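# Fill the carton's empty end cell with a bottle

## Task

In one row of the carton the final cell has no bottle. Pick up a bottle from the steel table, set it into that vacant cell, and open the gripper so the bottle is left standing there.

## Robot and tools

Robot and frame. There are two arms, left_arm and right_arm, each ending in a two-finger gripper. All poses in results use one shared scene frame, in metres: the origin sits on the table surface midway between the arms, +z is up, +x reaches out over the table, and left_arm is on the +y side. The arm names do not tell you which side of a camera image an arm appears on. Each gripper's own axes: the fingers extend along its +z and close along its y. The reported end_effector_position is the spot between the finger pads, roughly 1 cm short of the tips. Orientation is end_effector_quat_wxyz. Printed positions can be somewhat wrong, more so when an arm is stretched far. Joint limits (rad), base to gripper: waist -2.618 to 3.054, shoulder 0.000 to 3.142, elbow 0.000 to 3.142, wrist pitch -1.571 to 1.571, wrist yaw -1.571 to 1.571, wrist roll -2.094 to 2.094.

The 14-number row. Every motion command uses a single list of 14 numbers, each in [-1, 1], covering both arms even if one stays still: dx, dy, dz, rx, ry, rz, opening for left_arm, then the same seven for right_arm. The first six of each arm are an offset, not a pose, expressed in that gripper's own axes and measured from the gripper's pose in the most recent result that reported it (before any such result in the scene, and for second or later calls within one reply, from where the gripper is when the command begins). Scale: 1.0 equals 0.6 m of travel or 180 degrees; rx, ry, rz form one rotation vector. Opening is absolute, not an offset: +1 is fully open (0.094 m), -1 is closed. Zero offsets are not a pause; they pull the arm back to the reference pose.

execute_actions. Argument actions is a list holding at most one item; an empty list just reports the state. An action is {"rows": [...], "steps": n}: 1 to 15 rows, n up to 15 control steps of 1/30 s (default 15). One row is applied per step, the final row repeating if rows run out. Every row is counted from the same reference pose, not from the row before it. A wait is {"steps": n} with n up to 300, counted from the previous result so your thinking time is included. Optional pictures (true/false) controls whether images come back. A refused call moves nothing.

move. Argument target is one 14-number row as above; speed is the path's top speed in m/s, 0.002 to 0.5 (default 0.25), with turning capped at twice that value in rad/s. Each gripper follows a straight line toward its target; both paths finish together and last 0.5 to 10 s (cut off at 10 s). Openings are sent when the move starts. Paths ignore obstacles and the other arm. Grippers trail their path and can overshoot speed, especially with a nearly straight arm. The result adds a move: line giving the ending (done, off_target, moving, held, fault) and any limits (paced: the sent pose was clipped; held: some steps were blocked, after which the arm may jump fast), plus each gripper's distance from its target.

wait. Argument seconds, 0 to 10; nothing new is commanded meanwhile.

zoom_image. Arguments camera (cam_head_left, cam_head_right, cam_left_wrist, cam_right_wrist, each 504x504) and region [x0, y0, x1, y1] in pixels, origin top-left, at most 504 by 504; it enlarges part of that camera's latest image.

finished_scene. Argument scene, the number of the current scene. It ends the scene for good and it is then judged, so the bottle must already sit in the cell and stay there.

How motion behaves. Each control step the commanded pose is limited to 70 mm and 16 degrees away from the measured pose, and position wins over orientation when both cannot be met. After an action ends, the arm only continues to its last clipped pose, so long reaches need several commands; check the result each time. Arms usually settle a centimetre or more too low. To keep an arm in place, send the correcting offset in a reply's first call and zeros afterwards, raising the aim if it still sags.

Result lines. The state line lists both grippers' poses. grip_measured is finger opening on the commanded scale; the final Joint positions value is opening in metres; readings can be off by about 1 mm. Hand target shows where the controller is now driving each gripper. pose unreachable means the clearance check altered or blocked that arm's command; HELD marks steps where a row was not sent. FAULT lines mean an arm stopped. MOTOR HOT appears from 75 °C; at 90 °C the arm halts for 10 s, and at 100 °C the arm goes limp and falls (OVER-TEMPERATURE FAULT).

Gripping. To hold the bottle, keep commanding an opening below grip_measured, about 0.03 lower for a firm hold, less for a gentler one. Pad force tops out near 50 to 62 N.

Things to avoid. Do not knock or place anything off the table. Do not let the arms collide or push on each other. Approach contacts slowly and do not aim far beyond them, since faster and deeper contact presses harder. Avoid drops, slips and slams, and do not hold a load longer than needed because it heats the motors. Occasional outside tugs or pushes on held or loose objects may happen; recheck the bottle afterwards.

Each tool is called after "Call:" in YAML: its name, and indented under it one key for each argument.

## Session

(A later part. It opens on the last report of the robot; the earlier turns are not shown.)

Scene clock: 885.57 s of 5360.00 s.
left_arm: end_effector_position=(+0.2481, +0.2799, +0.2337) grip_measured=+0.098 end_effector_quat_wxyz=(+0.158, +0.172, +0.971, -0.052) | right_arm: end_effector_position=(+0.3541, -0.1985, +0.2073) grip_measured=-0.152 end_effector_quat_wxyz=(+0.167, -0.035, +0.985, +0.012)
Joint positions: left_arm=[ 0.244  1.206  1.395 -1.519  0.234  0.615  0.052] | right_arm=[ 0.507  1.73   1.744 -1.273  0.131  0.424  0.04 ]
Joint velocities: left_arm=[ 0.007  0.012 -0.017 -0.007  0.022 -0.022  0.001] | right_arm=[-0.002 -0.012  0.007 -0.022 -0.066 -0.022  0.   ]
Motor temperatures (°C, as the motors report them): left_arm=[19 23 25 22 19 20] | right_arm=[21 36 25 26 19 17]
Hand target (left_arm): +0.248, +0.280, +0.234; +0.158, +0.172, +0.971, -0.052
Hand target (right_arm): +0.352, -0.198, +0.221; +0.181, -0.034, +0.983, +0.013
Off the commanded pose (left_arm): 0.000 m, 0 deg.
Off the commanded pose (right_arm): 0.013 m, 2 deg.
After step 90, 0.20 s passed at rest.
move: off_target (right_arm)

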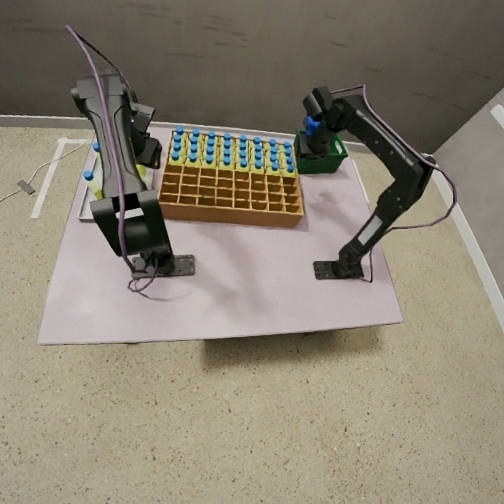

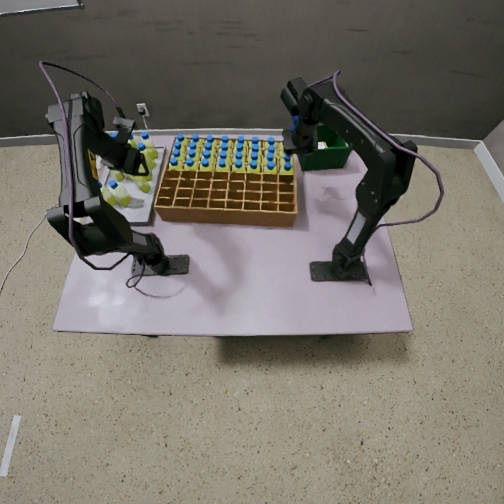

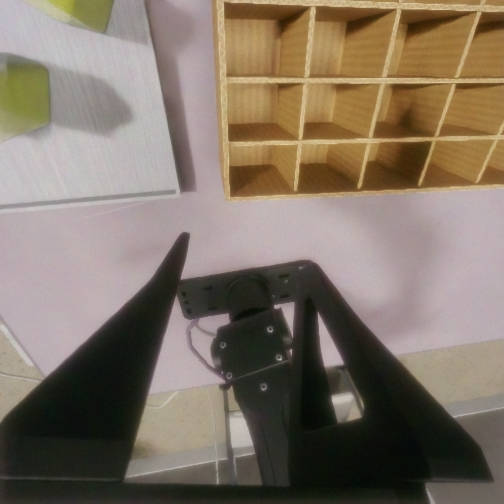

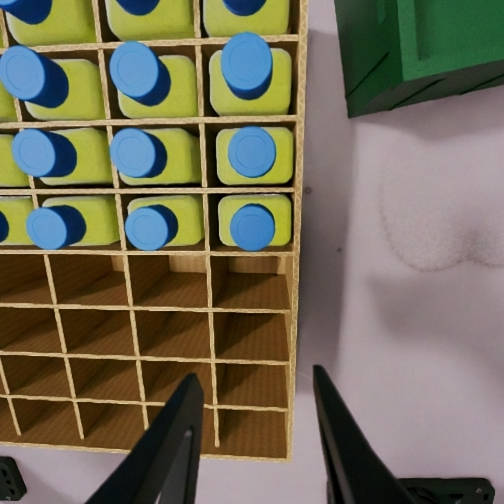

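Call:
finished_scene:
  scene: 2

The scene is finished: the task was done.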